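# Place cardboard box on an empty desk or tote

## Task

Look over the desks in the room. If any desk has nothing on it, set the cardboard box on that desk; if every desk is occupied, set the box inside the tote near the door, fully within it with no part over the rim. The foam blocks must stay exactly where they were and keep their orientation, the tote must still be resting on the floor at the end, the robot must not fall or finish leaning, and the box must stay in place without the robot holding it.

## Robot and tools

Robot: TidyBot++, a single-arm mobile manipulator. The base is 0.54 m long, 0.50 m wide and 0.38 m tall, driven by four powered casters that allow forward, sideways and turning motion. On top sits one seven-joint arm with a two-finger gripper. The shoulder is 0.12 m ahead of the base centre and 0.68 m up. The arm begins folded with the hand pointing down; folded, the hand reaches up to 0.08 m beyond the front of the base and the elbow rises to about 1.15 m. A loose object may occasionally get nudged by something other than the robot.

Frames: the base frame has its origin on the floor below the base centre, x ahead, y to the left, z up. hand_pose is reported in this frame and marks the point between the finger pads; its z axis runs out along the fingers and the fingers close along its y axis. The odometry frame is the base frame as it was when the scene began. base_odometry counts wheel rotation only, so slip shows as motion and drift of a few cm and some degrees builds up over many moves. Heading is in radians, left positive, range -3.142 to 3.142. base_tilt is in degrees, forward and right positive, with about 1 degree of fixed bias.

execute_actions: argument actions is a list holding zero or one action. An action may contain base, joints, or both, plus optional speeds; its motions start together. base holds exactly one relative command, measured from where the base last reported itself: translate_m (metres, forward positive, -2 to 2), strafe_m (metres, left positive, -2 to 2) or rotate_rad (radians, counter-clockwise from above positive, -6.3 to 6.3). joints is a set of absolute targets keyed by name, radians except the gripper: joint_1_rad (any angle; turns the whole arm about vertical, positive is clockwise from above, opposite to rotate_rad), joint_2_rad shoulder -2.249 to 2.249, joint_3_rad any angle, joint_4_rad elbow -2.579 to 2.579, joint_5_rad any angle, joint_6_rad wrist -2.099 to 2.099, joint_7_rad any angle (hand down: positive turns counter-clockwise from above; at 1.57 the fingers open toward the robot's left and right), gripper_pos 0 (open) to 1 (closed). Arm tolerances are about 0.039 rad for joints 1-4, 0.056 for 5-7, 0.03 for the gripper. Unbounded joints take the shorter path, so turn them in steps under half a revolution. speeds caps top speed for that action only: translate_m and strafe_m 0.05-0.5 m/s, rotate_rad 0.1-1.57 rad/s (defaults are the maximums). A base move needing more than 8.667 s is rejected, as is any unknown key or out-of-range number; then nothing moves. No action exceeds 15 s. cameras picks which images come back: base_camera, wrist_camera or all; omitted or null means all, [] means none. An empty actions list simply reports state and images. Omitted joints or base may keep pushing toward older targets.

Arm geometry: upper arm 0.42 m, forearm 0.31 m, hand 0.31 m. With joint_1_rad 0, joint_3_rad 3.14 and joint_5_rad 0 the arm stays in the vertical x-z plane; tilt from vertical (forward positive) is joint_2 for the upper arm, joint_2 - joint_4 for the forearm, joint_2 - joint_4 - joint_6 for the hand. Sum length*sin for forward reach and length*cos for height above the shoulder. A downward hand tops out near 0.94 m above the floor, and only close to the base. Closed fingertips stick out about 20 mm past the hand point; the finger gap is roughly 85*(1 - gripper_pos) mm.

wait: seconds from 0 to 10; no new command, returns the same report as an empty action. zoom_image: camera (base_camera or wrist_camera) and region [x0, y0, x1, y1] in pixels of that camera's latest full image, up to 504x504. finished_scene: pass the current scene number; it ends the scene irreversibly once the last command has been held, and reports success. The goal must already hold and keep holding. Replying with no tool call ends everything.

Reading results: base_status and joint_status describe how each motion ended. done means reached (for the base, wheels turned enough, even if they slipped). off_target means stopped short and possibly still pushing. contact_stop or time_out means the target was dropped and the position held. A blocked base shoves until timeout and can still report done. joint command not followed (with a cause line) means a self-collision check withheld the arm targets; they may be retried later until changed. The gripper still acts. At gripper_pos 1, done means an empty grasp, off_target means something is held. motor_effort gives percent of maximum with a bracketed peak; readings are noisy. ARM HIT flags a hard strike on the base or arm itself; nothing prevents the arm hitting the base. on_its_own lists motion you did not command.

Accuracy: friction and sag under load leave the hand a cm or two off. To correct, send each joint its previous command plus (desired minus measured). While holding a load never command the measured angle, which lets the arm sink. Trust camera images over hand_pose.

Hazards: exceeding a joint torque limit (104.5 N m joints 1-4, 51.3 N m joints 5-7; warnings at 56.7 and 29.4) freezes the arm and gripper for 10 s and cancels the rest of the call while the base keeps going. Motors heating past 75 °C from holding loads (warning from 60 °C) make the arm sink, shown as OVER-TEMPERATURE FAULT and limit_stop_at_motor_heat. The robot can tip if the arm snags something above about 0.8 m while driving, or if a raised hand is pushed sideways; retract the arm or back off to right it. Avoid drops, slams, hard shoves, knocking the foam blocks or lifting the tote. The robot holds its last command while you compose replies.

Cameras: base_camera (pinhole, 644x364) is fixed on the base; wrist_camera (fisheye, 644x476) looks along the hand. Calibration is given in OpenCV conventions with small per-scene errors.

Each tool is called after "Emit:" as name(argument=value, ...) on one line, values as JSON.

## Session

Emit:
execute_actions(actions=[])

Scene clock: 0.00 s.
base_odometry: x=+0.000 y=+0.000 heading=+0.000 (m, m, rad; odometry frame)
base_tilt: forward=+0.3 right=-0.4 (deg)
base_status: not commanded
joint_positions: joint_1_rad=+0.026 joint_2_rad=-0.359 joint_3_rad=+3.123 joint_4_rad=-2.516 joint_5_rad=-0.023 joint_6_rad=-0.849 joint_7_rad=+1.583 gripper_pos=+0.000
joint_status: not commanded
motor_effort: joint_1_rad=+0 joint_2_rad=-2 joint_3_rad=+0 joint_4_rad=+17 joint_5_rad=+1 joint_6_rad=+0 joint_7_rad=+0 (%)
hand_pose: x=+0.2754 y=+0.0047 z=+0.5935 quat_wxyz=(-0.005, +0.998, -0.005, +0.068) (m; base frame)
pictures: base_camera, wrist_camera
Images, in order (width x height): base_camera 644x364, wrist_camera 644x476.

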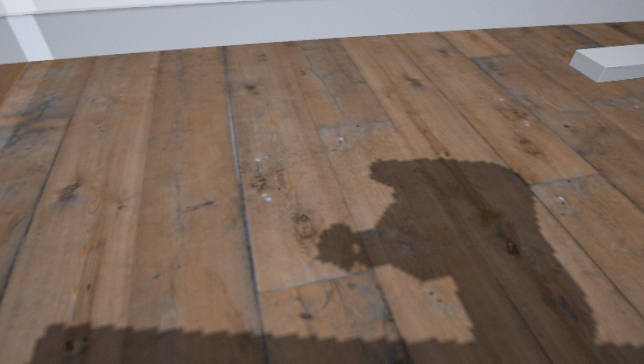

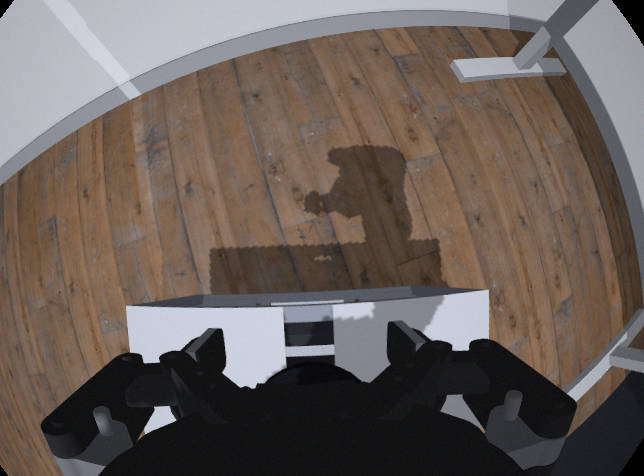

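Emit:
execute_actions(actions=[{"joints":{"joint_2_rad":-0.3,"joint_4_rad":-1.3,"joint_6_rad":-1.0},"base":{"rotate_rad":-1.2}}])

Emit:
execute_actions(actions=[{"base":{"rotate_rad":-1.8}}], cameras=["wrist_camera"])

Emit:
execute_actions(actions=[{"base":{"rotate_rad":-1.8}}], cameras=["wrist_camera"])

Scene clock: 2.83 s.
base_odometry: x=+0.000 y=+0.000 heading=-1.200 (m, m, rad; odometry frame)
base_tilt: forward=+0.3 right=-0.3 (deg)
base_status: done
joint_positions: joint_1_rad=+0.026 joint_2_rad=-0.321 joint_3_rad=+3.124 joint_4_rad=-1.318 joint_5_rad=-0.023 joint_6_rad=-0.965 joint_7_rad=+1.583 gripper_pos=+0.000
joint_status: all done
motor_effort: joint_1_rad=+0(1) joint_2_rad=-7(9) joint_3_rad=+0(2) joint_4_rad=+22(23) joint_5_rad=+1(1) joint_6_rad=+8(8) joint_7_rad=+1(1) (%)
hand_pose: x=+0.5379 y=+0.0059 z=+1.1327 quat_wxyz=(-0.003, +0.831, +0.003, +0.556) (m; base frame)
pictures: base_camera, wrist_camera
camera_calibration (this result's frames):
wrist_camera: T_world_to_cam=[[-0.0106645, -0.999681, -0.0228863, 0.0357511], [-0.408919, 0.0252464, -0.912221, 1.3062], [0.912508, -0.000369742, -0.409058, 0.103863], [0, 0, 0, 1]] pos_world=[0.439736, 0.00280131, 1.23485]
Images, in order (width x height): base_camera 644x364, wrist_camera 644x476.

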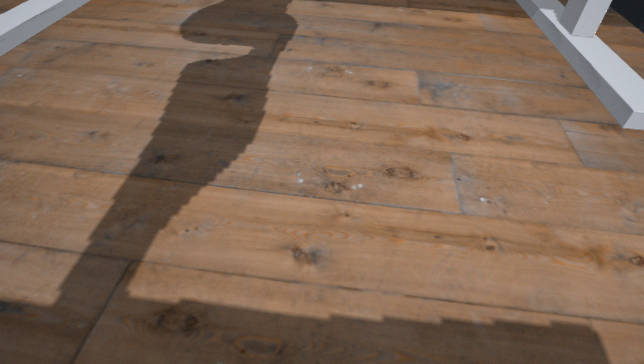

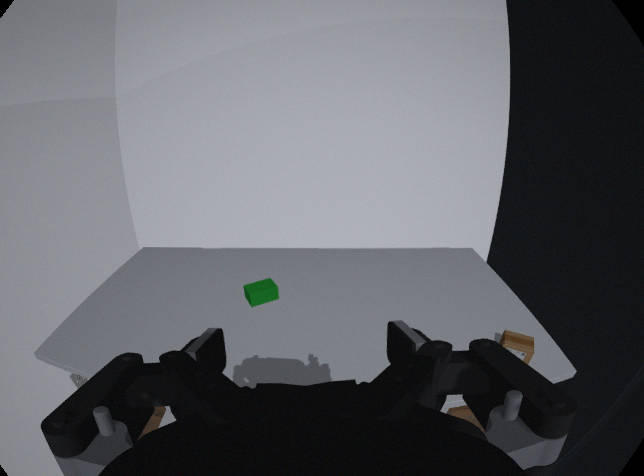

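Scene clock: 5.27 s.
base_odometry: x=+0.000 y=+0.000 heading=-2.999 (m, m, rad; odometry frame)
base_tilt: forward=+0.3 right=-0.3 (deg)
base_status: done
joint_positions: joint_1_rad=+0.026 joint_2_rad=-0.307 joint_3_rad=+3.123 joint_4_rad=-1.318 joint_5_rad=-0.023 joint_6_rad=-0.965 joint_7_rad=+1.583 gripper_pos=+0.000
joint_status: not commanded
motor_effort: joint_1_rad=+1(1) joint_2_rad=-8(11) joint_3_rad=+1(2) joint_4_rad=+22(22) joint_5_rad=+1(1) joint_6_rad=+7(8) joint_7_rad=+1(1) (%)
hand_pose: x=+0.5441 y=+0.0060 z=+1.1268 quat_wxyz=(-0.003, +0.835, +0.003, +0.550) (m; base frame)
pictures: wrist_camera
camera_calibration (this result's frames):
wrist_camera: T_world_to_cam=[[-0.0106122, -0.99968, -0.0229792, 0.035808], [-0.421662, 0.0253112, -0.9064, 1.30374], [0.906691, 0.0000705856, -0.421795, 0.113269], [0, 0, 0, 1]] pos_world=[0.447417, 0.00278935, 1.23031]
Images, in order (width x height): wrist_camera 644x476.

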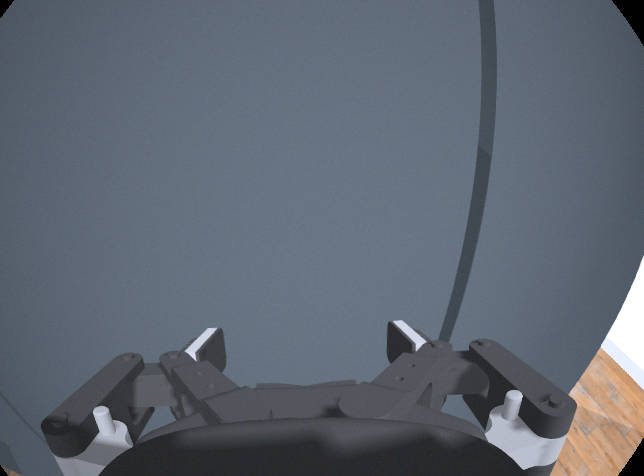

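Scene clock: 7.70 s.
base_odometry: x=+0.000 y=+0.000 heading=+1.484 (m, m, rad; odometry frame)
base_tilt: forward=+0.3 right=-0.4 (deg)
base_status: done
joint_positions: joint_1_rad=+0.026 joint_2_rad=-0.307 joint_3_rad=+3.123 joint_4_rad=-1.318 joint_5_rad=-0.023 joint_6_rad=-0.965 joint_7_rad=+1.583 gripper_pos=+0.000
joint_status: not commanded
motor_effort: joint_1_rad=+0(2) joint_2_rad=-7(10) joint_3_rad=+1(2) joint_4_rad=+22(23) joint_5_rad=+0(1) joint_6_rad=+8(7) joint_7_rad=+0(0) (%)
hand_pose: x=+0.5444 y=+0.0062 z=+1.1266 quat_wxyz=(-0.003, +0.835, +0.003, +0.550) (m; base frame)
pictures: wrist_camera
camera_calibration (this result's frames):
wrist_camera: T_world_to_cam=[[-0.0102946, -0.999685, -0.0228831, 0.0357047], [-0.422208, 0.0250899, -0.906152, 1.30363], [0.906441, 0.000332965, -0.422333, 0.113675], [0, 0, 0, 1]] pos_world=[0.447731, 0.00294758, 1.23011]
Images, in order (width x height): wrist_camera 644x476.

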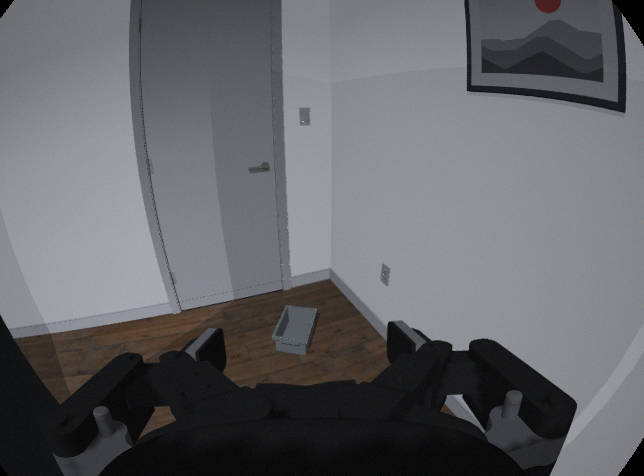

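Emit:
execute_actions(actions=[{"base":{"rotate_rad":0.9},"joints":{"joint_6_rad":-1.4}}], cameras=["wrist_camera"])

Emit:
execute_actions(actions=[{"base":{"rotate_rad":2.7}}])

Scene clock: 9.70 s.
base_odometry: x=+0.000 y=+0.000 heading=+2.384 (m, m, rad; odometry frame)
base_tilt: forward=+0.3 right=-0.3 (deg)
base_status: done
joint_positions: joint_1_rad=+0.026 joint_2_rad=-0.307 joint_3_rad=+3.121 joint_4_rad=-1.316 joint_5_rad=-0.023 joint_6_rad=-1.387 joint_7_rad=+1.583 gripper_pos=+0.000
joint_status: all done
motor_effort: joint_1_rad=+0(1) joint_2_rad=-6(8) joint_3_rad=+1(2) joint_4_rad=+20(22) joint_5_rad=-1(2) joint_6_rad=+5(7) joint_7_rad=+0(0) (%)
hand_pose: x=+0.4692 y=+0.0081 z=+1.0217 quat_wxyz=(-0.005, +0.931, +0.006, +0.364) (m; base frame)
pictures: wrist_camera
camera_calibration (this result's frames):
wrist_camera: T_world_to_cam=[[-0.0111981, -0.999813, -0.0157788, 0.0276013], [-0.754237, 0.0188057, -0.656333, 1.07739], [0.656507, 0.00455134, -0.754306, 0.593952], [0, 0, 0, 1]] pos_world=[0.422986, 0.00463177, 1.15559]
Images, in order (width x height): wrist_camera 644x476.

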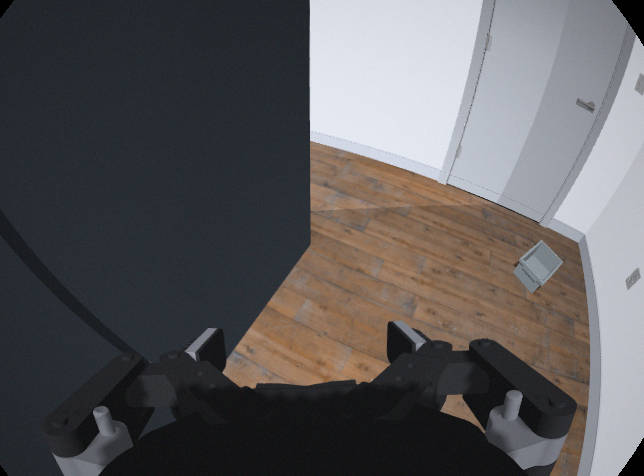

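Scene clock: 12.70 s.
base_odometry: x=+0.000 y=+0.000 heading=-1.200 (m, m, rad; odometry frame)
base_tilt: forward=+0.4 right=-0.4 (deg)
base_status: done
joint_positions: joint_1_rad=+0.026 joint_2_rad=-0.307 joint_3_rad=+3.122 joint_4_rad=-1.316 joint_5_rad=-0.023 joint_6_rad=-1.387 joint_7_rad=+1.583 gripper_pos=+0.000
joint_status: not commanded
motor_effort: joint_1_rad=+0(1) joint_2_rad=-6(8) joint_3_rad=+0(2) joint_4_rad=+21(21) joint_5_rad=+0(1) joint_6_rad=+5(6) joint_7_rad=+0(0) (%)
hand_pose: x=+0.4692 y=+0.0079 z=+1.0217 quat_wxyz=(-0.005, +0.931, +0.006, +0.364) (m; base frame)
pictures: base_camera, wrist_camera
camera_calibration (this result's frames):
wrist_camera: T_world_to_cam=[[-0.0116273, -0.999806, -0.0159149, 0.0277452], [-0.754227, 0.0192189, -0.656333, 1.0774], [0.656511, 0.00437208, -0.754303, 0.593947], [0, 0, 0, 1]] pos_world=[0.422991, 0.0044367, 1.15559]
Images, in order (width x height): base_camera 644x364, wrist_camera 644x476.

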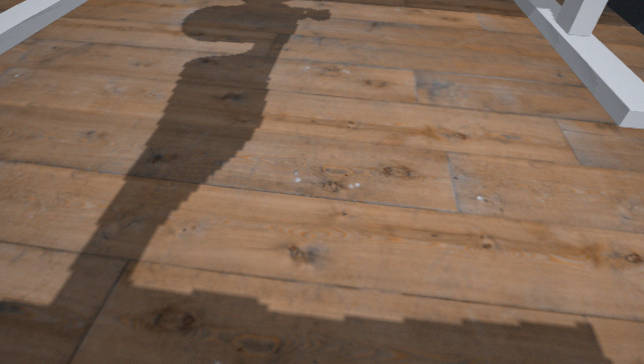

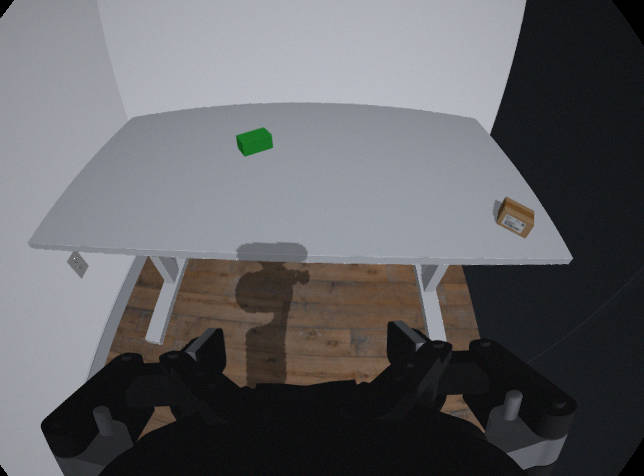

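Emit:
execute_actions(actions=[{"base":{"strafe_m":-0.15},"joints":{"joint_2_rad":0.3,"joint_4_rad":-0.7,"joint_6_rad":-2.0}}], cameras=[])

Emit:
execute_actions(actions=[{"base":{"translate_m":0.35},"joints":{"joint_1_rad":0.7}}])

Scene clock: 14.87 s.
base_odometry: x=-0.140 y=-0.055 heading=-1.199 (m, m, rad; odometry frame)
base_tilt: forward=+0.3 right=-0.3 (deg)
base_status: done
joint_positions: joint_1_rad=+0.026 joint_2_rad=+0.294 joint_3_rad=+3.124 joint_4_rad=-0.725 joint_5_rad=-0.023 joint_6_rad=-1.966 joint_7_rad=+1.583 gripper_pos=+0.000
joint_status: all done
motor_effort: joint_1_rad=+0(2) joint_2_rad=-26(28) joint_3_rad=+0(3) joint_4_rad=+17(22) joint_5_rad=+0(0) joint_6_rad=+1(6) joint_7_rad=+0(0) (%)
hand_pose: x=+0.5569 y=+0.0023 z=+0.9423 quat_wxyz=(-0.012, +0.997, +0.006, +0.079) (m; base frame)
pictures: none
No camera images: the call's "cameras" was empty. Leave "cameras" out to get every camera's image.

Scene clock: 16.90 s.
base_odometry: x=-0.013 y=-0.381 heading=-1.199 (m, m, rad; odometry frame)
base_tilt: forward=+0.4 right=-0.3 (deg)
base_status: done
joint_positions: joint_1_rad=+0.675 joint_2_rad=+0.303 joint_3_rad=+3.124 joint_4_rad=-0.722 joint_5_rad=-0.023 joint_6_rad=-1.968 joint_7_rad=+1.583 gripper_pos=+0.000
joint_status: all done
motor_effort: joint_1_rad=+0(1) joint_2_rad=-28(31) joint_3_rad=+0(1) joint_4_rad=+18(18) joint_5_rad=+1(1) joint_6_rad=+1(1) joint_7_rad=+0(1) (%)
hand_pose: x=+0.4710 y=-0.2642 z=+0.9387 quat_wxyz=(+0.012, +0.947, -0.312, +0.074) (m; base frame)
pictures: base_camera, wrist_camera
camera_calibration (this result's frames):
wrist_camera: T_world_to_cam=[[-0.614879, -0.788431, -0.0173493, 0.0957525], [-0.781807, 0.612304, -0.117732, 0.693621], [0.103446, -0.0588271, -0.992894, 0.999094], [0, 0, 0, 1]] pos_world=[0.497802, -0.290439, 1.07532]
Images, in order (width x height): base_camera 644x364, wrist_camera 644x476.

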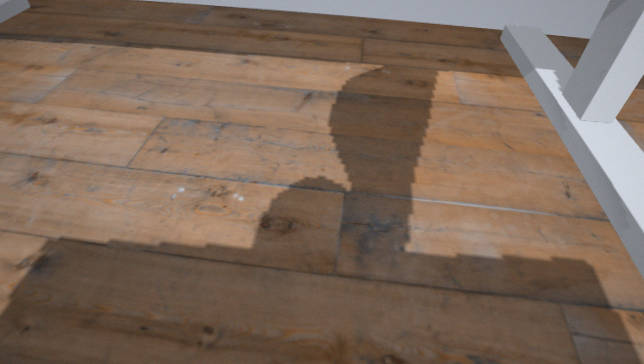

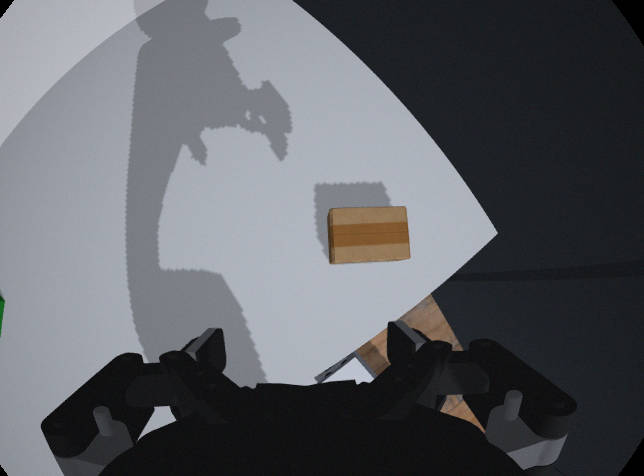

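Emit:
execute_actions(actions=[{"joints":{"joint_1_rad":0.77,"joint_2_rad":0.6,"joint_4_rad":-0.45,"joint_6_rad":-2.09,"joint_7_rad":0.02}}], cameras=["wrist_camera"])

Scene clock: 19.03 s.
base_odometry: x=-0.013 y=-0.381 heading=-1.199 (m, m, rad; odometry frame)
base_tilt: forward=+0.4 right=-0.3 (deg)
base_status: not commanded
joint_positions: joint_1_rad=+0.745 joint_2_rad=+0.590 joint_3_rad=+3.124 joint_4_rad=-0.472 joint_5_rad=-0.023 joint_6_rad=-2.055 joint_7_rad=+0.035 gripper_pos=+0.000
joint_status: all done
motor_effort: joint_1_rad=+0(1) joint_2_rad=-37(39) joint_3_rad=-1(1) joint_4_rad=+17(18) joint_5_rad=+1(0) joint_6_rad=+0(2) joint_7_rad=-1(0) (%)
hand_pose: x=+0.5071 y=-0.3402 z=+0.8737 quat_wxyz=(-0.018, +0.429, -0.903, +0.006) (m; base frame)
pictures: wrist_camera
camera_calibration (this result's frames):
wrist_camera: T_world_to_cam=[[-0.757735, 0.652366, -0.0160131, 0.618306], [0.650619, 0.757144, 0.0585581, -0.0704532], [0.0503255, 0.0339531, -0.998156, 0.989443], [0, 0, 0, 1]] pos_world=[0.464556, -0.383613, 1.00164]
Images, in order (width x height): wrist_camera 644x476.

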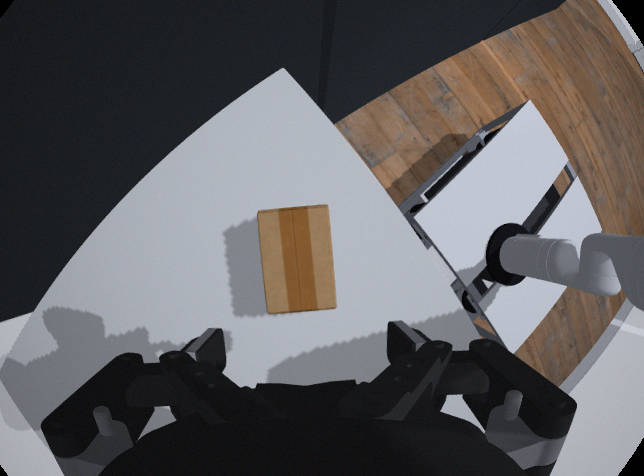

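Emit:
execute_actions(actions=[{"joints":{"joint_1_rad":0.835,"joint_2_rad":0.57,"joint_4_rad":-0.87,"joint_6_rad":-1.72,"joint_7_rad":0.15}}], cameras=["wrist_camera"])

Scene clock: 20.83 s.
base_odometry: x=-0.013 y=-0.381 heading=-1.199 (m, m, rad; odometry frame)
base_tilt: forward=+0.4 right=-0.4 (deg)
base_status: not commanded
joint_positions: joint_1_rad=+0.809 joint_2_rad=+0.589 joint_3_rad=+3.124 joint_4_rad=-0.850 joint_5_rad=-0.023 joint_6_rad=-1.753 joint_7_rad=+0.119 gripper_pos=+0.000
joint_status: all done
motor_effort: joint_1_rad=+0(0) joint_2_rad=-38(39) joint_3_rad=-1(1) joint_4_rad=+19(19) joint_5_rad=+0(0) joint_6_rad=-1(1) joint_7_rad=+0(0) (%)
hand_pose: x=+0.4951 y=-0.3728 z=+0.7623 quat_wxyz=(-0.007, +0.434, -0.900, -0.029) (m; base frame)
pictures: wrist_camera
camera_calibration (this result's frames):
wrist_camera: T_world_to_cam=[[-0.765245, 0.641258, 0.0564621, 0.573027], [0.643739, 0.762401, 0.0659183, -0.0316882], [-0.000776114, 0.0867905, -0.996226, 0.923482], [0, 0, 0, 1]] pos_world=[0.459622, -0.423449, 0.889732]
Images, in order (width x height): wrist_camera 644x476.

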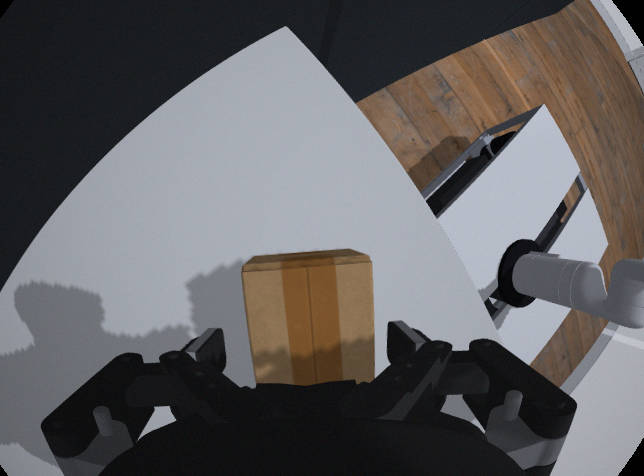

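Emit:
execute_actions(actions=[{"joints":{"joint_4_rad":-1.03,"joint_6_rad":-1.58}}], cameras=["wrist_camera"])

Emit:
execute_actions(actions=[{"joints":{"gripper_pos":1}}], cameras=["wrist_camera"])

Emit:
execute_actions(actions=[{"joints":{"joint_2_rad":0.3,"joint_4_rad":-0.9,"joint_6_rad":-1.9}}], cameras=["wrist_camera"])

Scene clock: 22.10 s.
base_odometry: x=-0.013 y=-0.381 heading=-1.199 (m, m, rad; odometry frame)
base_tilt: forward=+0.3 right=-0.3 (deg)
base_status: not commanded
joint_positions: joint_1_rad=+0.810 joint_2_rad=+0.569 joint_3_rad=+3.124 joint_4_rad=-0.996 joint_5_rad=-0.023 joint_6_rad=-1.614 joint_7_rad=+0.119 gripper_pos=+0.000
joint_status: all done
motor_effort: joint_1_rad=+0(2) joint_2_rad=-35(39) joint_3_rad=-1(1) joint_4_rad=+17(20) joint_5_rad=+0(1) joint_6_rad=-1(1) joint_7_rad=-1(0) (%)
hand_pose: x=+0.4952 y=-0.3724 z=+0.7273 quat_wxyz=(-0.009, +0.433, -0.901, -0.023) (m; base frame)
pictures: wrist_camera
camera_calibration (this result's frames):
wrist_camera: T_world_to_cam=[[-0.763463, 0.644401, 0.0432582, 0.584758], [0.645793, 0.760773, 0.0646213, -0.0303927], [0.00873232, 0.0772718, -0.996972, 0.880849], [0, 0, 0, 1]] pos_world=[0.458377, -0.421762, 0.85485]
Images, in order (width x height): wrist_camera 644x476.

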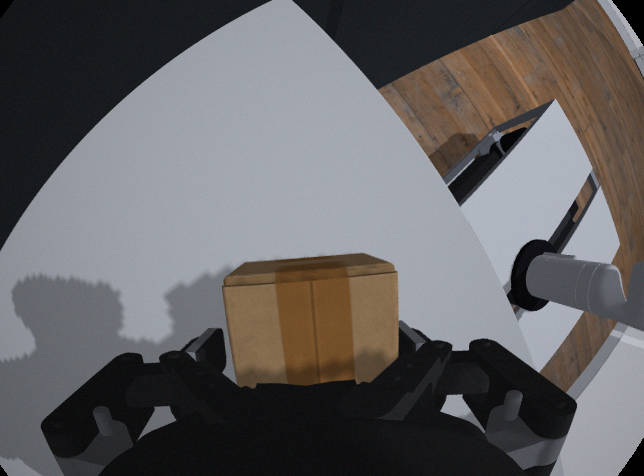

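Scene clock: 23.20 s.
base_odometry: x=-0.013 y=-0.381 heading=-1.199 (m, m, rad; odometry frame)
base_tilt: forward=+0.3 right=-0.4 (deg)
base_status: not commanded
joint_positions: joint_1_rad=+0.810 joint_2_rad=+0.554 joint_3_rad=+3.124 joint_4_rad=-0.998 joint_5_rad=-0.023 joint_6_rad=-1.602 joint_7_rad=+0.119 gripper_pos=+0.343
joint_status: gripper_pos off_target (ended at +0.343, target +1.000)
motor_effort: joint_1_rad=+0(1) joint_2_rad=-33(35) joint_3_rad=-1(1) joint_4_rad=+16(18) joint_5_rad=+1(1) joint_6_rad=-2(3) joint_7_rad=+0(0) (%)
hand_pose: x=+0.4969 y=-0.3741 z=+0.7345 quat_wxyz=(-0.013, +0.433, -0.901, -0.011) (m; base frame)
pictures: wrist_camera
camera_calibration (this result's frames):
wrist_camera: T_world_to_cam=[[-0.763733, 0.645259, 0.0187554, 0.605237], [0.645015, 0.761638, 0.0621516, -0.0281109], [0.0258191, 0.0595647, -0.99789, 0.873707], [0, 0, 0, 1]] pos_world=[0.457813, -0.421166, 0.86226]
Images, in order (width x height): wrist_camera 644x476.

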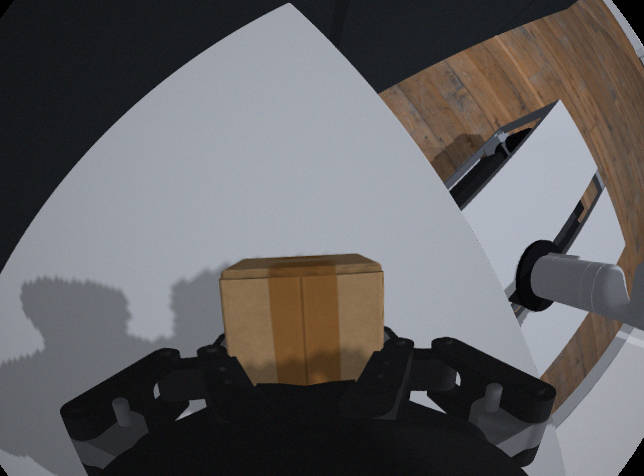

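Scene clock: 24.80 s.
base_odometry: x=-0.013 y=-0.381 heading=-1.199 (m, m, rad; odometry frame)
base_tilt: forward=+0.3 right=-0.4 (deg)
base_status: not commanded
joint_positions: joint_1_rad=+0.810 joint_2_rad=+0.297 joint_3_rad=+3.124 joint_4_rad=-0.915 joint_5_rad=-0.023 joint_6_rad=-1.872 joint_7_rad=+0.119 gripper_pos=+0.343
joint_status: all done
motor_effort: joint_1_rad=+0(0) joint_2_rad=-28(44) joint_3_rad=+0(1) joint_4_rad=+19(21) joint_5_rad=+0(0) joint_6_rad=+1(2) joint_7_rad=+1(0) (%)
hand_pose: x=+0.4292 y=-0.3052 z=+0.8840 quat_wxyz=(-0.022, +0.436, -0.899, +0.023) (m; base frame)
pictures: wrist_camera
camera_calibration (this result's frames):
wrist_camera: T_world_to_cam=[[-0.767696, 0.63882, -0.0505159, 0.567232], [0.636873, 0.76933, 0.05024, -0.0298824], [0.0709577, 0.00639683, -0.997459, 0.984595], [0, 0, 0, 1]] pos_world=[0.384629, -0.345668, 1.01225]
Images, in order (width x height): wrist_camera 644x476.

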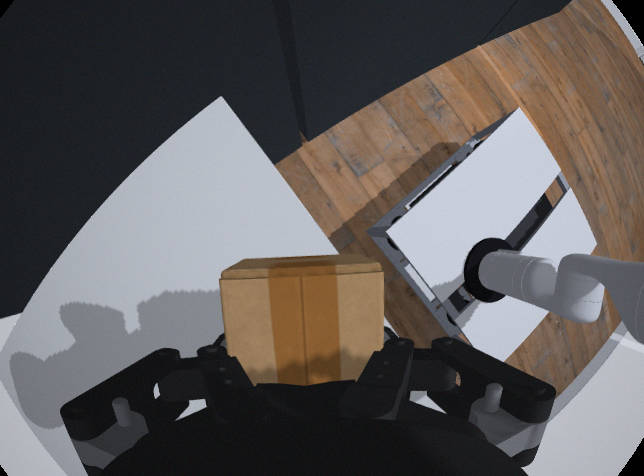

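Emit:
execute_actions(actions=[{"base":{"translate_m":-0.38},"joints":{"joint_1_rad":0.02,"joint_2_rad":-0.2,"joint_4_rad":-1.3,"joint_6_rad":-1.6}}], cameras=[])

Emit:
execute_actions(actions=[{"base":{"rotate_rad":2.6},"joints":{"joint_7_rad":1.58,"joint_6_rad":-1.1}}], cameras=[])

Emit:
execute_actions(actions=[{"base":{"translate_m":1.0},"joints":{"joint_1_rad":-1.2}}])

Scene clock: 27.23 s.
base_odometry: x=-0.151 y=-0.027 heading=-1.200 (m, m, rad; odometry frame)
base_tilt: forward=+0.3 right=-0.3 (deg)
base_status: done
joint_positions: joint_1_rad=+0.044 joint_2_rad=-0.198 joint_3_rad=+3.122 joint_4_rad=-1.280 joint_5_rad=-0.023 joint_6_rad=-1.637 joint_7_rad=+0.119 gripper_pos=+0.343
joint_status: all done
motor_effort: joint_1_rad=+1(2) joint_2_rad=-10(32) joint_3_rad=+0(2) joint_4_rad=+20(21) joint_5_rad=+0(2) joint_6_rad=+4(4) joint_7_rad=+0(0) (%)
hand_pose: x=+0.4414 y=+0.0013 z=+0.9581 quat_wxyz=(-0.144, +0.725, -0.656, +0.153) (m; base frame)
pictures: none
No camera images: the call's "cameras" was empty. Leave "cameras" out to get every camera's image.

Scene clock: 30.17 s.
base_odometry: x=-0.151 y=-0.026 heading=+1.400 (m, m, rad; odometry frame)
base_tilt: forward=+0.4 right=-0.4 (deg)
base_status: done
joint_positions: joint_1_rad=+0.039 joint_2_rad=-0.198 joint_3_rad=+3.122 joint_4_rad=-1.284 joint_5_rad=-0.023 joint_6_rad=-1.127 joint_7_rad=+1.569 gripper_pos=+0.343
joint_status: all done
motor_effort: joint_1_rad=+0(1) joint_2_rad=-12(15) joint_3_rad=+0(2) joint_4_rad=+23(23) joint_5_rad=+1(0) joint_6_rad=+7(8) joint_7_rad=+0(0) (%)
hand_pose: x=+0.5636 y=+0.0001 z=+1.0543 quat_wxyz=(-0.006, +0.894, -0.009, +0.448) (m; base frame)
pictures: none
No camera images: the call's "cameras" was empty. Leave "cameras" out to get every camera's image.

Scene clock: 33.53 s.
base_odometry: x=+0.018 y=+0.959 heading=+1.401 (m, m, rad; odometry frame)
base_tilt: forward=+0.3 right=-0.3 (deg)
base_status: done
joint_positions: joint_1_rad=-1.175 joint_2_rad=-0.198 joint_3_rad=+3.122 joint_4_rad=-1.285 joint_5_rad=-0.023 joint_6_rad=-1.127 joint_7_rad=+1.569 gripper_pos=+0.343
joint_status: all done
motor_effort: joint_1_rad=+1(0) joint_2_rad=-12(15) joint_3_rad=+0(1) joint_4_rad=+23(24) joint_5_rad=+1(1) joint_6_rad=+7(8) joint_7_rad=+0(0) (%)
hand_pose: x=+0.2741 y=+0.4165 z=+1.0541 quat_wxyz=(-0.260, +0.740, +0.503, +0.365) (m; base frame)
pictures: base_camera, wrist_camera
camera_calibration (this result's frames):
wrist_camera: T_world_to_cam=[[0.924043, -0.380833, -0.0333231, -0.0614088], [-0.261574, -0.566286, -0.781601, 1.18455], [0.278789, 0.730949, -0.622888, 0.407064], [0, 0, 0, 1]] pos_world=[0.253107, 0.349865, 1.17736]
Images, in order (width x height): base_camera 644x364, wrist_camera 644x476.

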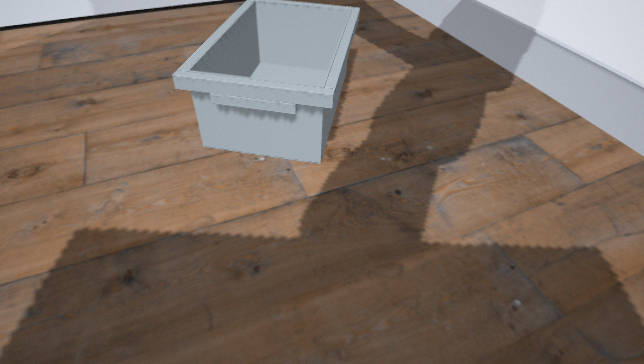

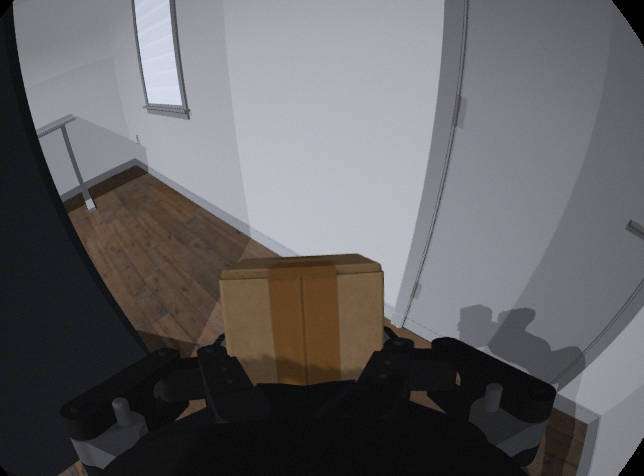

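Emit:
execute_actions(actions=[{"base":{"translate_m":0.22},"joints":{"joint_1_rad":-1.6,"joint_2_rad":-0.3,"joint_4_rad":-1.5,"joint_6_rad":-0.7}}], cameras=[])

Emit:
execute_actions(actions=[{"base":{"strafe_m":1.2},"joints":{"joint_1_rad":-2.0}}])

Scene clock: 35.77 s.
base_odometry: x=+0.055 y=+1.176 heading=+1.402 (m, m, rad; odometry frame)
base_tilt: forward=+0.4 right=-0.4 (deg)
base_status: done
joint_positions: joint_1_rad=-1.575 joint_2_rad=-0.276 joint_3_rad=+3.122 joint_4_rad=-1.482 joint_5_rad=-0.023 joint_6_rad=-0.738 joint_7_rad=+1.569 gripper_pos=+0.343
joint_status: all done
motor_effort: joint_1_rad=+0(1) joint_2_rad=-12(13) joint_3_rad=+1(2) joint_4_rad=+25(25) joint_5_rad=+0(0) joint_6_rad=+9(7) joint_7_rad=+0(0) (%)
hand_pose: x=+0.1002 y=+0.4682 z=+1.0850 quat_wxyz=(-0.410, +0.579, +0.589, +0.387) (m; base frame)
pictures: none
No camera images: the call's "cameras" was empty. Leave "cameras" out to get every camera's image.

Scene clock: 39.53 s.
base_odometry: x=-1.128 y=+1.379 heading=+1.401 (m, m, rad; odometry frame)
base_tilt: forward=+0.3 right=-0.4 (deg)
base_status: done
joint_positions: joint_1_rad=-1.977 joint_2_rad=-0.289 joint_3_rad=+3.122 joint_4_rad=-1.486 joint_5_rad=-0.023 joint_6_rad=-0.736 joint_7_rad=+1.569 gripper_pos=+0.343
joint_status: all done
motor_effort: joint_1_rad=+0(2) joint_2_rad=-11(14) joint_3_rad=+0(2) joint_4_rad=+25(25) joint_5_rad=+0(0) joint_6_rad=+9(9) joint_7_rad=+0(0) (%)
hand_pose: x=-0.0798 y=+0.4189 z=+1.0897 quat_wxyz=(-0.483, +0.448, +0.690, +0.300) (m; base frame)
pictures: base_camera, wrist_camera
camera_calibration (this result's frames):
wrist_camera: T_world_to_cam=[[0.914579, 0.402557, -0.038633, -0.0553955], [0.121297, -0.364194, -0.92339, 1.22159], [-0.385787, 0.839828, -0.381913, 0.16492], [0, 0, 0, 1]] pos_world=[-0.0338876, 0.328692, 1.18885]
Images, in order (width x height): base_camera 644x364, wrist_camera 644x476.

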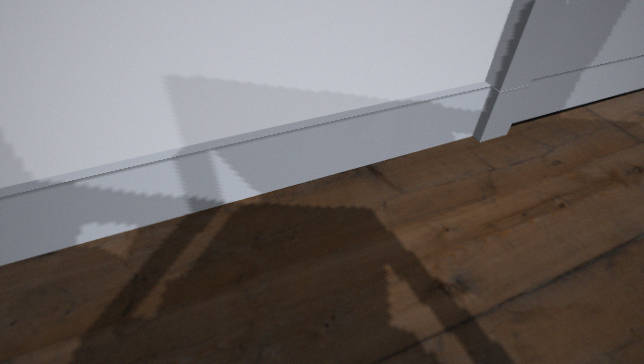

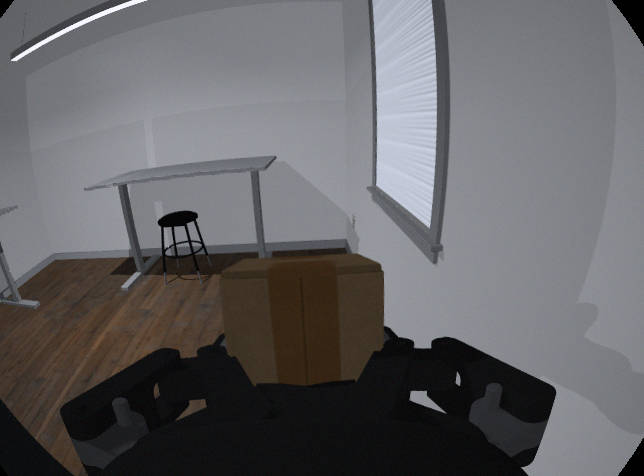

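Emit:
execute_actions(actions=[{"base":{"rotate_rad":2.15},"joints":{"joint_1_rad":0.0},"speeds":{"rotate_rad":1.3}}], cameras=[])

Emit:
execute_actions(actions=[{"base":{"translate_m":1.2},"joints":{"joint_2_rad":0.0,"joint_4_rad":-0.7,"joint_6_rad":-1.3}}])

Scene clock: 43.07 s.
base_odometry: x=-1.128 y=+1.379 heading=-2.732 (m, m, rad; odometry frame)
base_tilt: forward=+0.3 right=-0.3 (deg)
base_status: done
joint_positions: joint_1_rad=-0.021 joint_2_rad=-0.289 joint_3_rad=+3.122 joint_4_rad=-1.486 joint_5_rad=-0.023 joint_6_rad=-0.736 joint_7_rad=+1.569 gripper_pos=+0.343
joint_status: all done
motor_effort: joint_1_rad=+0(1) joint_2_rad=-11(12) joint_3_rad=+1(2) joint_4_rad=+25(25) joint_5_rad=+0(0) joint_6_rad=+8(9) joint_7_rad=+0(1) (%)
hand_pose: x=+0.5819 y=+0.0270 z=+1.0897 quat_wxyz=(-0.021, +0.823, +0.015, +0.568) (m; base frame)
pictures: none
No camera images: the call's "cameras" was empty. Leave "cameras" out to get every camera's image.

Scene clock: 46.83 s.
base_odometry: x=-2.229 y=+0.900 heading=-2.732 (m, m, rad; odometry frame)
base_tilt: forward=+0.3 right=-0.4 (deg)
base_status: done
joint_positions: joint_1_rad=-0.021 joint_2_rad=+0.002 joint_3_rad=+3.122 joint_4_rad=-0.726 joint_5_rad=-0.023 joint_6_rad=-1.273 joint_7_rad=+1.569 gripper_pos=+0.343
joint_status: all done
motor_effort: joint_1_rad=+0(0) joint_2_rad=-18(21) joint_3_rad=+0(1) joint_4_rad=+20(27) joint_5_rad=+1(0) joint_6_rad=+9(9) joint_7_rad=+0(0) (%)
hand_pose: x=+0.6110 y=+0.0282 z=+1.2072 quat_wxyz=(-0.023, +0.842, +0.019, +0.539) (m; base frame)
pictures: base_camera, wrist_camera
camera_calibration (this result's frames):
wrist_camera: T_world_to_cam=[[0.0375144, -0.998612, -0.0369619, 0.0480269], [-0.445647, 0.0163876, -0.895059, 1.40545], [0.894422, 0.0500496, -0.444414, 0.119902], [0, 0, 0, 1]] pos_world=[0.51729, 0.0189272, 1.31302]
Images, in order (width x height): base_camera 644x364, wrist_camera 644x476.

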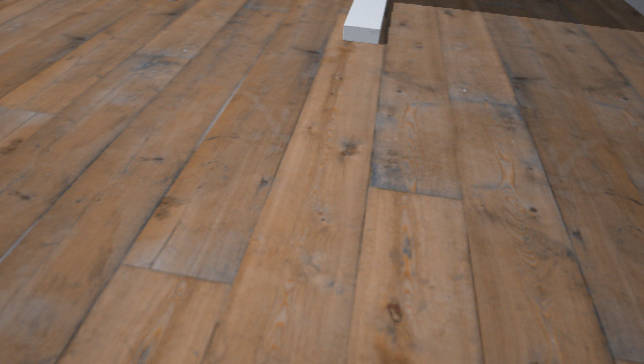

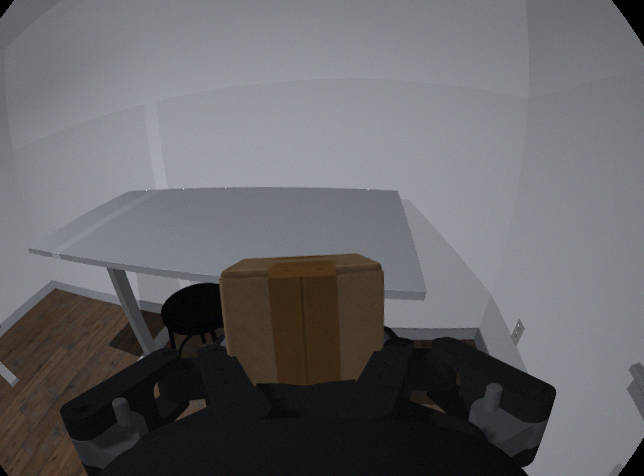

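Emit:
execute_actions(actions=[{"base":{"translate_m":0.35},"joints":{"joint_1_rad":-0.5,"joint_2_rad":0.1,"joint_4_rad":-0.3,"joint_6_rad":-1.9}}])

Scene clock: 49.07 s.
base_odometry: x=-2.550 y=+0.761 heading=-2.731 (m, m, rad; odometry frame)
base_tilt: forward=+0.3 right=-0.4 (deg)
base_status: done
joint_positions: joint_1_rad=-0.475 joint_2_rad=+0.103 joint_3_rad=+3.122 joint_4_rad=-0.328 joint_5_rad=-0.023 joint_6_rad=-1.871 joint_7_rad=+1.569 gripper_pos=+0.343
joint_status: all done
motor_effort: joint_1_rad=+0(0) joint_2_rad=-17(20) joint_3_rad=+0(1) joint_4_rad=+14(20) joint_5_rad=+0(1) joint_6_rad=+7(10) joint_7_rad=+1(0) (%)
hand_pose: x=+0.4732 y=+0.1990 z=+1.1781 quat_wxyz=(-0.109, +0.884, +0.229, +0.393) (m; base frame)
pictures: base_camera, wrist_camera
camera_calibration (this result's frames):
wrist_camera: T_world_to_cam=[[0.469636, -0.882466, -0.0263864, -0.0174332], [-0.617914, -0.307205, -0.723746, 1.25929], [0.630575, 0.356202, -0.689562, 0.574435], [0, 0, 0, 1]] pos_world=[0.424097, 0.166862, 1.30706]
Images, in order (width x height): base_camera 644x364, wrist_camera 644x476.

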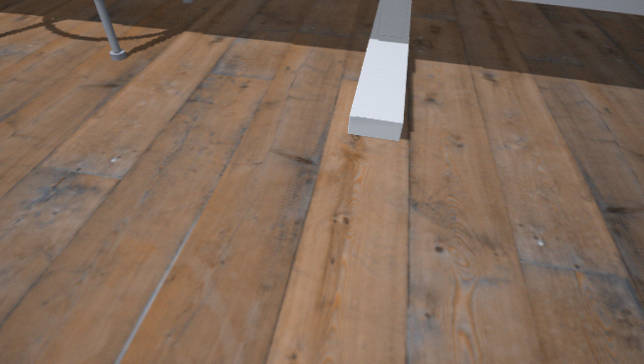

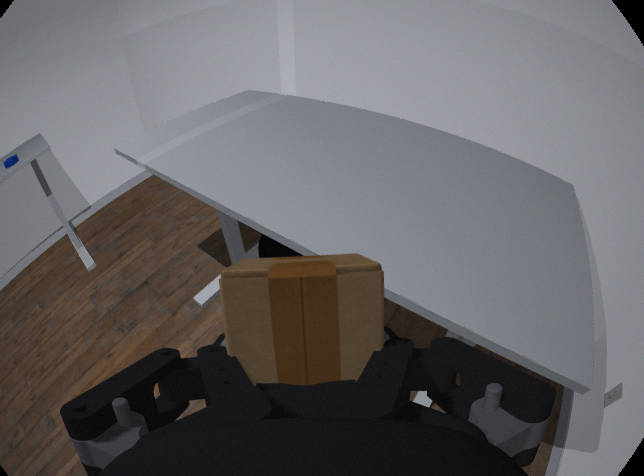

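Emit:
execute_actions(actions=[{"base":{"strafe_m":0.25},"joints":{"joint_1_rad":0.02,"joint_6_rad":-2.05}}], cameras=[])

Emit:
execute_actions(actions=[{"base":{"translate_m":0.3},"joints":{"joint_2_rad":0.2}}])

Scene clock: 50.97 s.
base_odometry: x=-2.450 y=+0.531 heading=-2.731 (m, m, rad; odometry frame)
base_tilt: forward=+0.3 right=-0.3 (deg)
base_status: done
joint_positions: joint_1_rad=-0.007 joint_2_rad=+0.103 joint_3_rad=+3.122 joint_4_rad=-0.326 joint_5_rad=-0.023 joint_6_rad=-2.020 joint_7_rad=+1.569 gripper_pos=+0.343
joint_status: all done
motor_effort: joint_1_rad=+0(2) joint_2_rad=-15(18) joint_3_rad=+0(1) joint_4_rad=+13(14) joint_5_rad=+0(0) joint_6_rad=+7(7) joint_7_rad=+0(0) (%)
hand_pose: x=+0.4914 y=+0.0166 z=+1.1467 quat_wxyz=(-0.014, +0.940, +0.019, +0.339) (m; base frame)
pictures: none
No camera images: the call's "cameras" was empty. Leave "cameras" out to get every camera's image.

Scene clock: 52.90 s.
base_odometry: x=-2.725 y=+0.411 heading=-2.730 (m, m, rad; odometry frame)
base_tilt: forward=+0.4 right=-0.3 (deg)
base_status: done
joint_positions: joint_1_rad=-0.006 joint_2_rad=+0.203 joint_3_rad=+3.122 joint_4_rad=-0.318 joint_5_rad=-0.023 joint_6_rad=-2.023 joint_7_rad=+1.569 gripper_pos=+0.343
joint_status: all done
motor_effort: joint_1_rad=+1(1) joint_2_rad=-21(24) joint_3_rad=+0(0) joint_4_rad=+14(15) joint_5_rad=+1(0) joint_6_rad=+5(6) joint_7_rad=+0(0) (%)
hand_pose: x=+0.5349 y=+0.0166 z=+1.1094 quat_wxyz=(-0.014, +0.955, +0.018, +0.294) (m; base frame)
pictures: base_camera, wrist_camera
camera_calibration (this result's frames):
wrist_camera: T_world_to_cam=[[0.0164996, -0.999588, -0.0234945, 0.0320019], [-0.84331, -0.00128832, -0.537425, 1.10039], [0.537173, 0.0286804, -0.842984, 0.778712], [0, 0, 0, 1]] pos_world=[0.509136, 0.0110725, 1.24857]
Images, in order (width x height): base_camera 644x364, wrist_camera 644x476.

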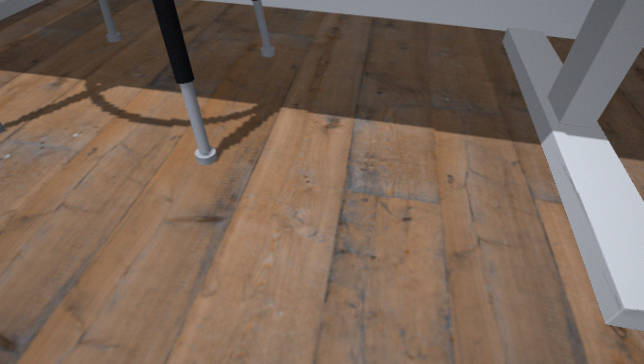

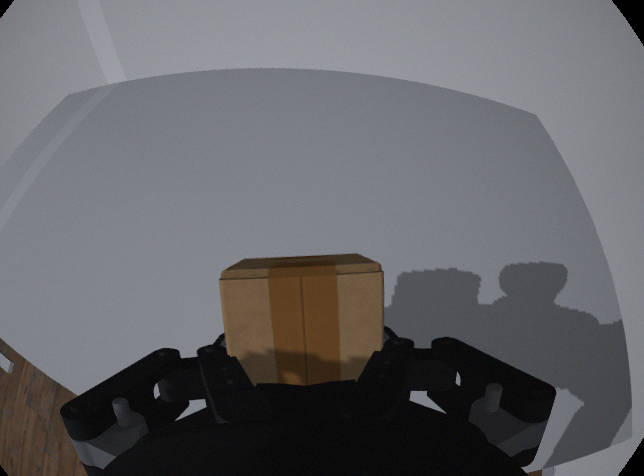

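Emit:
execute_actions(actions=[{"base":{"translate_m":0.06},"joints":{"joint_2_rad":0.33}}])

Emit:
execute_actions(actions=[{"joints":{"joint_2_rad":0.42}}], cameras=["wrist_camera"])

Scene clock: 54.50 s.
base_odometry: x=-2.780 y=+0.387 heading=-2.730 (m, m, rad; odometry frame)
base_tilt: forward=+0.4 right=-0.4 (deg)
base_status: done
joint_positions: joint_1_rad=-0.006 joint_2_rad=+0.343 joint_3_rad=+3.122 joint_4_rad=-0.315 joint_5_rad=-0.023 joint_6_rad=-2.023 joint_7_rad=+1.569 gripper_pos=+0.343
joint_status: all done
motor_effort: joint_1_rad=+0(0) joint_2_rad=-27(34) joint_3_rad=-1(1) joint_4_rad=+16(18) joint_5_rad=+0(0) joint_6_rad=+4(6) joint_7_rad=+0(0) (%)
hand_pose: x=+0.5904 y=+0.0169 z=+1.0482 quat_wxyz=(-0.015, +0.973, +0.017, +0.228) (m; base frame)
pictures: base_camera, wrist_camera
camera_calibration (this result's frames):
wrist_camera: T_world_to_cam=[[0.0130898, -0.999609, -0.0247058, 0.0332363], [-0.908828, -0.00159049, -0.417169, 1.02696], [0.416966, 0.0279139, -0.908493, 0.836953], [0, 0, 0, 1]] pos_world=[0.583918, 0.011494, 1.1896]
Images, in order (width x height): base_camera 644x364, wrist_camera 644x476.

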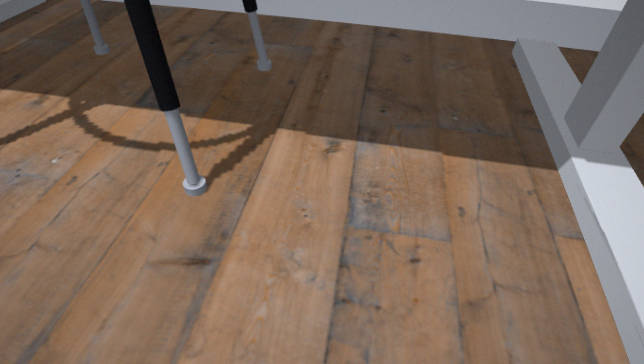

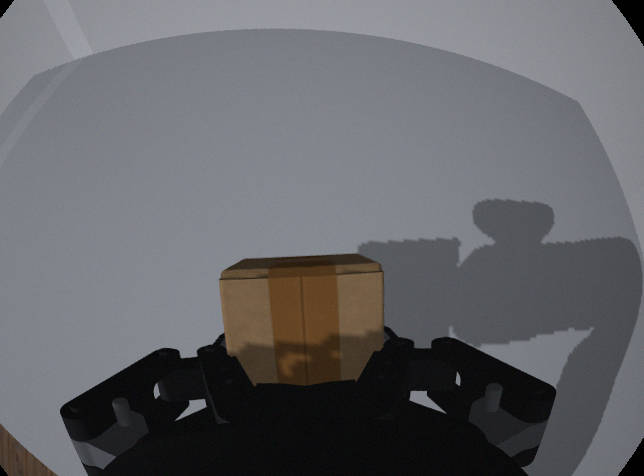

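Scene clock: 55.53 s.
base_odometry: x=-2.780 y=+0.387 heading=-2.730 (m, m, rad; odometry frame)
base_tilt: forward=+0.4 right=-0.4 (deg)
base_status: not commanded
joint_positions: joint_1_rad=-0.006 joint_2_rad=+0.421 joint_3_rad=+3.122 joint_4_rad=-0.315 joint_5_rad=-0.023 joint_6_rad=-2.023 joint_7_rad=+1.569 gripper_pos=+0.343
joint_status: all done
motor_effort: joint_1_rad=+0(0) joint_2_rad=-31(32) joint_3_rad=-1(1) joint_4_rad=+16(17) joint_5_rad=+0(0) joint_6_rad=+3(4) joint_7_rad=+0(0) (%)
hand_pose: x=+0.6176 y=+0.0171 z=+1.0102 quat_wxyz=(-0.015, +0.982, +0.017, +0.190) (m; base frame)
pictures: wrist_camera
camera_calibration (this result's frames):
wrist_camera: T_world_to_cam=[[0.011136, -0.999621, -0.0251638, 0.033781], [-0.938681, -0.00177781, -0.344783, 0.981164], [0.344607, 0.0274603, -0.938345, 0.865917], [0, 0, 0, 1]] pos_world=[0.622222, 0.0117342, 1.15167]
Images, in order (width x height): wrist_camera 644x476.

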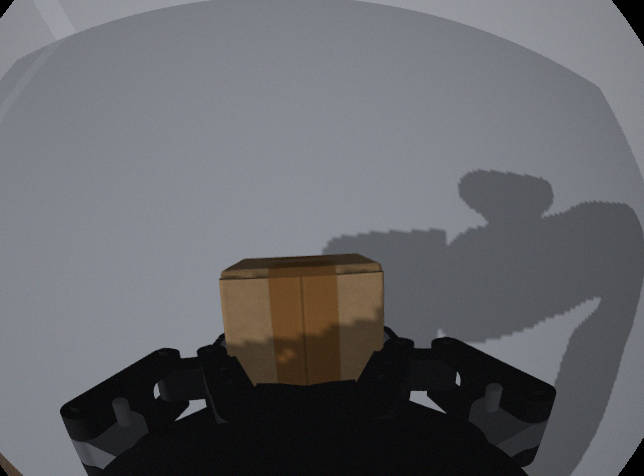

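Still above; continue.

Emit:
execute_actions(actions=[{"joints":{"joint_2_rad":0.52}}], cameras=["wrist_camera"])

Emit:
execute_actions(actions=[{"joints":{"joint_2_rad":0.6}}], cameras=["wrist_camera"])

Scene clock: 58.33 s.
base_odometry: x=-2.780 y=+0.387 heading=-2.730 (m, m, rad; odometry frame)
base_tilt: forward=+0.4 right=-0.4 (deg)
base_status: not commanded
joint_positions: joint_1_rad=-0.006 joint_2_rad=+0.497 joint_3_rad=+3.122 joint_4_rad=-0.298 joint_5_rad=-0.023 joint_6_rad=-2.023 joint_7_rad=+1.569 gripper_pos=+0.343
joint_status: all done
motor_effort: joint_1_rad=+0(0) joint_2_rad=-23(36) joint_3_rad=-1(1) joint_4_rad=+11(17) joint_5_rad=-1(1) joint_6_rad=+4(3) joint_7_rad=+0(0) (%)
hand_pose: x=+0.6423 y=+0.0172 z=+0.9773 quat_wxyz=(-0.016, +0.987, +0.016, +0.161) (m; base frame)
pictures: wrist_camera
camera_calibration (this result's frames):
wrist_camera: T_world_to_cam=[[0.009454, -0.999625, -0.0257022, 0.0343816], [-0.957128, -0.00160442, -0.28966, 0.950921], [0.28951, 0.0273387, -0.956785, 0.879951], [0, 0, 0, 1]] pos_world=[0.655074, 0.0118376, 1.11825]
Images, in order (width x height): wrist_camera 644x476.

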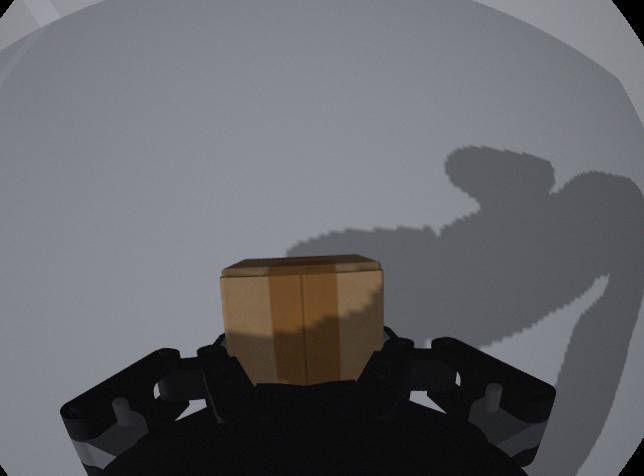

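Scene clock: 59.20 s.
base_odometry: x=-2.780 y=+0.387 heading=-2.730 (m, m, rad; odometry frame)
base_tilt: forward=+0.4 right=-0.4 (deg)
base_status: not commanded
joint_positions: joint_1_rad=-0.006 joint_2_rad=+0.506 joint_3_rad=+3.122 joint_4_rad=-0.283 joint_5_rad=-0.023 joint_6_rad=-2.023 joint_7_rad=+1.569 gripper_pos=+0.343
joint_status: joint_2_rad off_target (ended at +0.506, target +0.600)
motor_effort: joint_1_rad=+0(1) joint_2_rad=-19(29) joint_3_rad=+0(0) joint_4_rad=+9(15) joint_5_rad=+0(1) joint_6_rad=+3(3) joint_7_rad=+0(0) (%)
hand_pose: x=+0.6461 y=+0.0172 z=+0.9772 quat_wxyz=(-0.016, +0.986, +0.016, +0.164) (m; base frame)
pictures: wrist_camera
camera_calibration (this result's frames):
wrist_camera: T_world_to_cam=[[0.00945725, -0.999619, -0.0259381, 0.034569], [-0.955519, -0.00138732, -0.294925, 0.958655], [0.294777, 0.0275735, -0.955168, 0.87378], [0, 0, 0, 1]] pos_world=[0.658117, 0.0117926, 1.11824]
Images, in order (width x height): wrist_camera 644x476.

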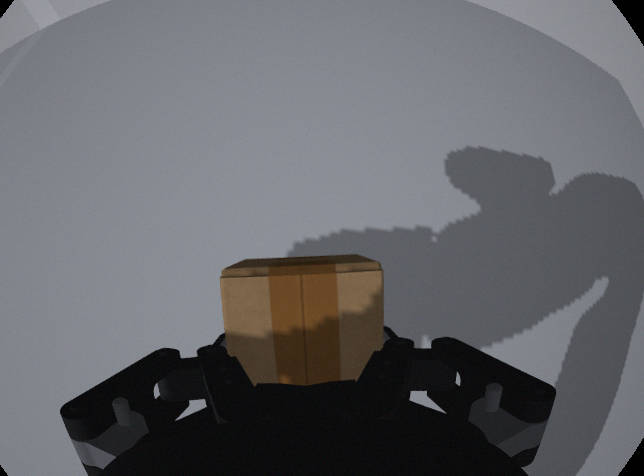

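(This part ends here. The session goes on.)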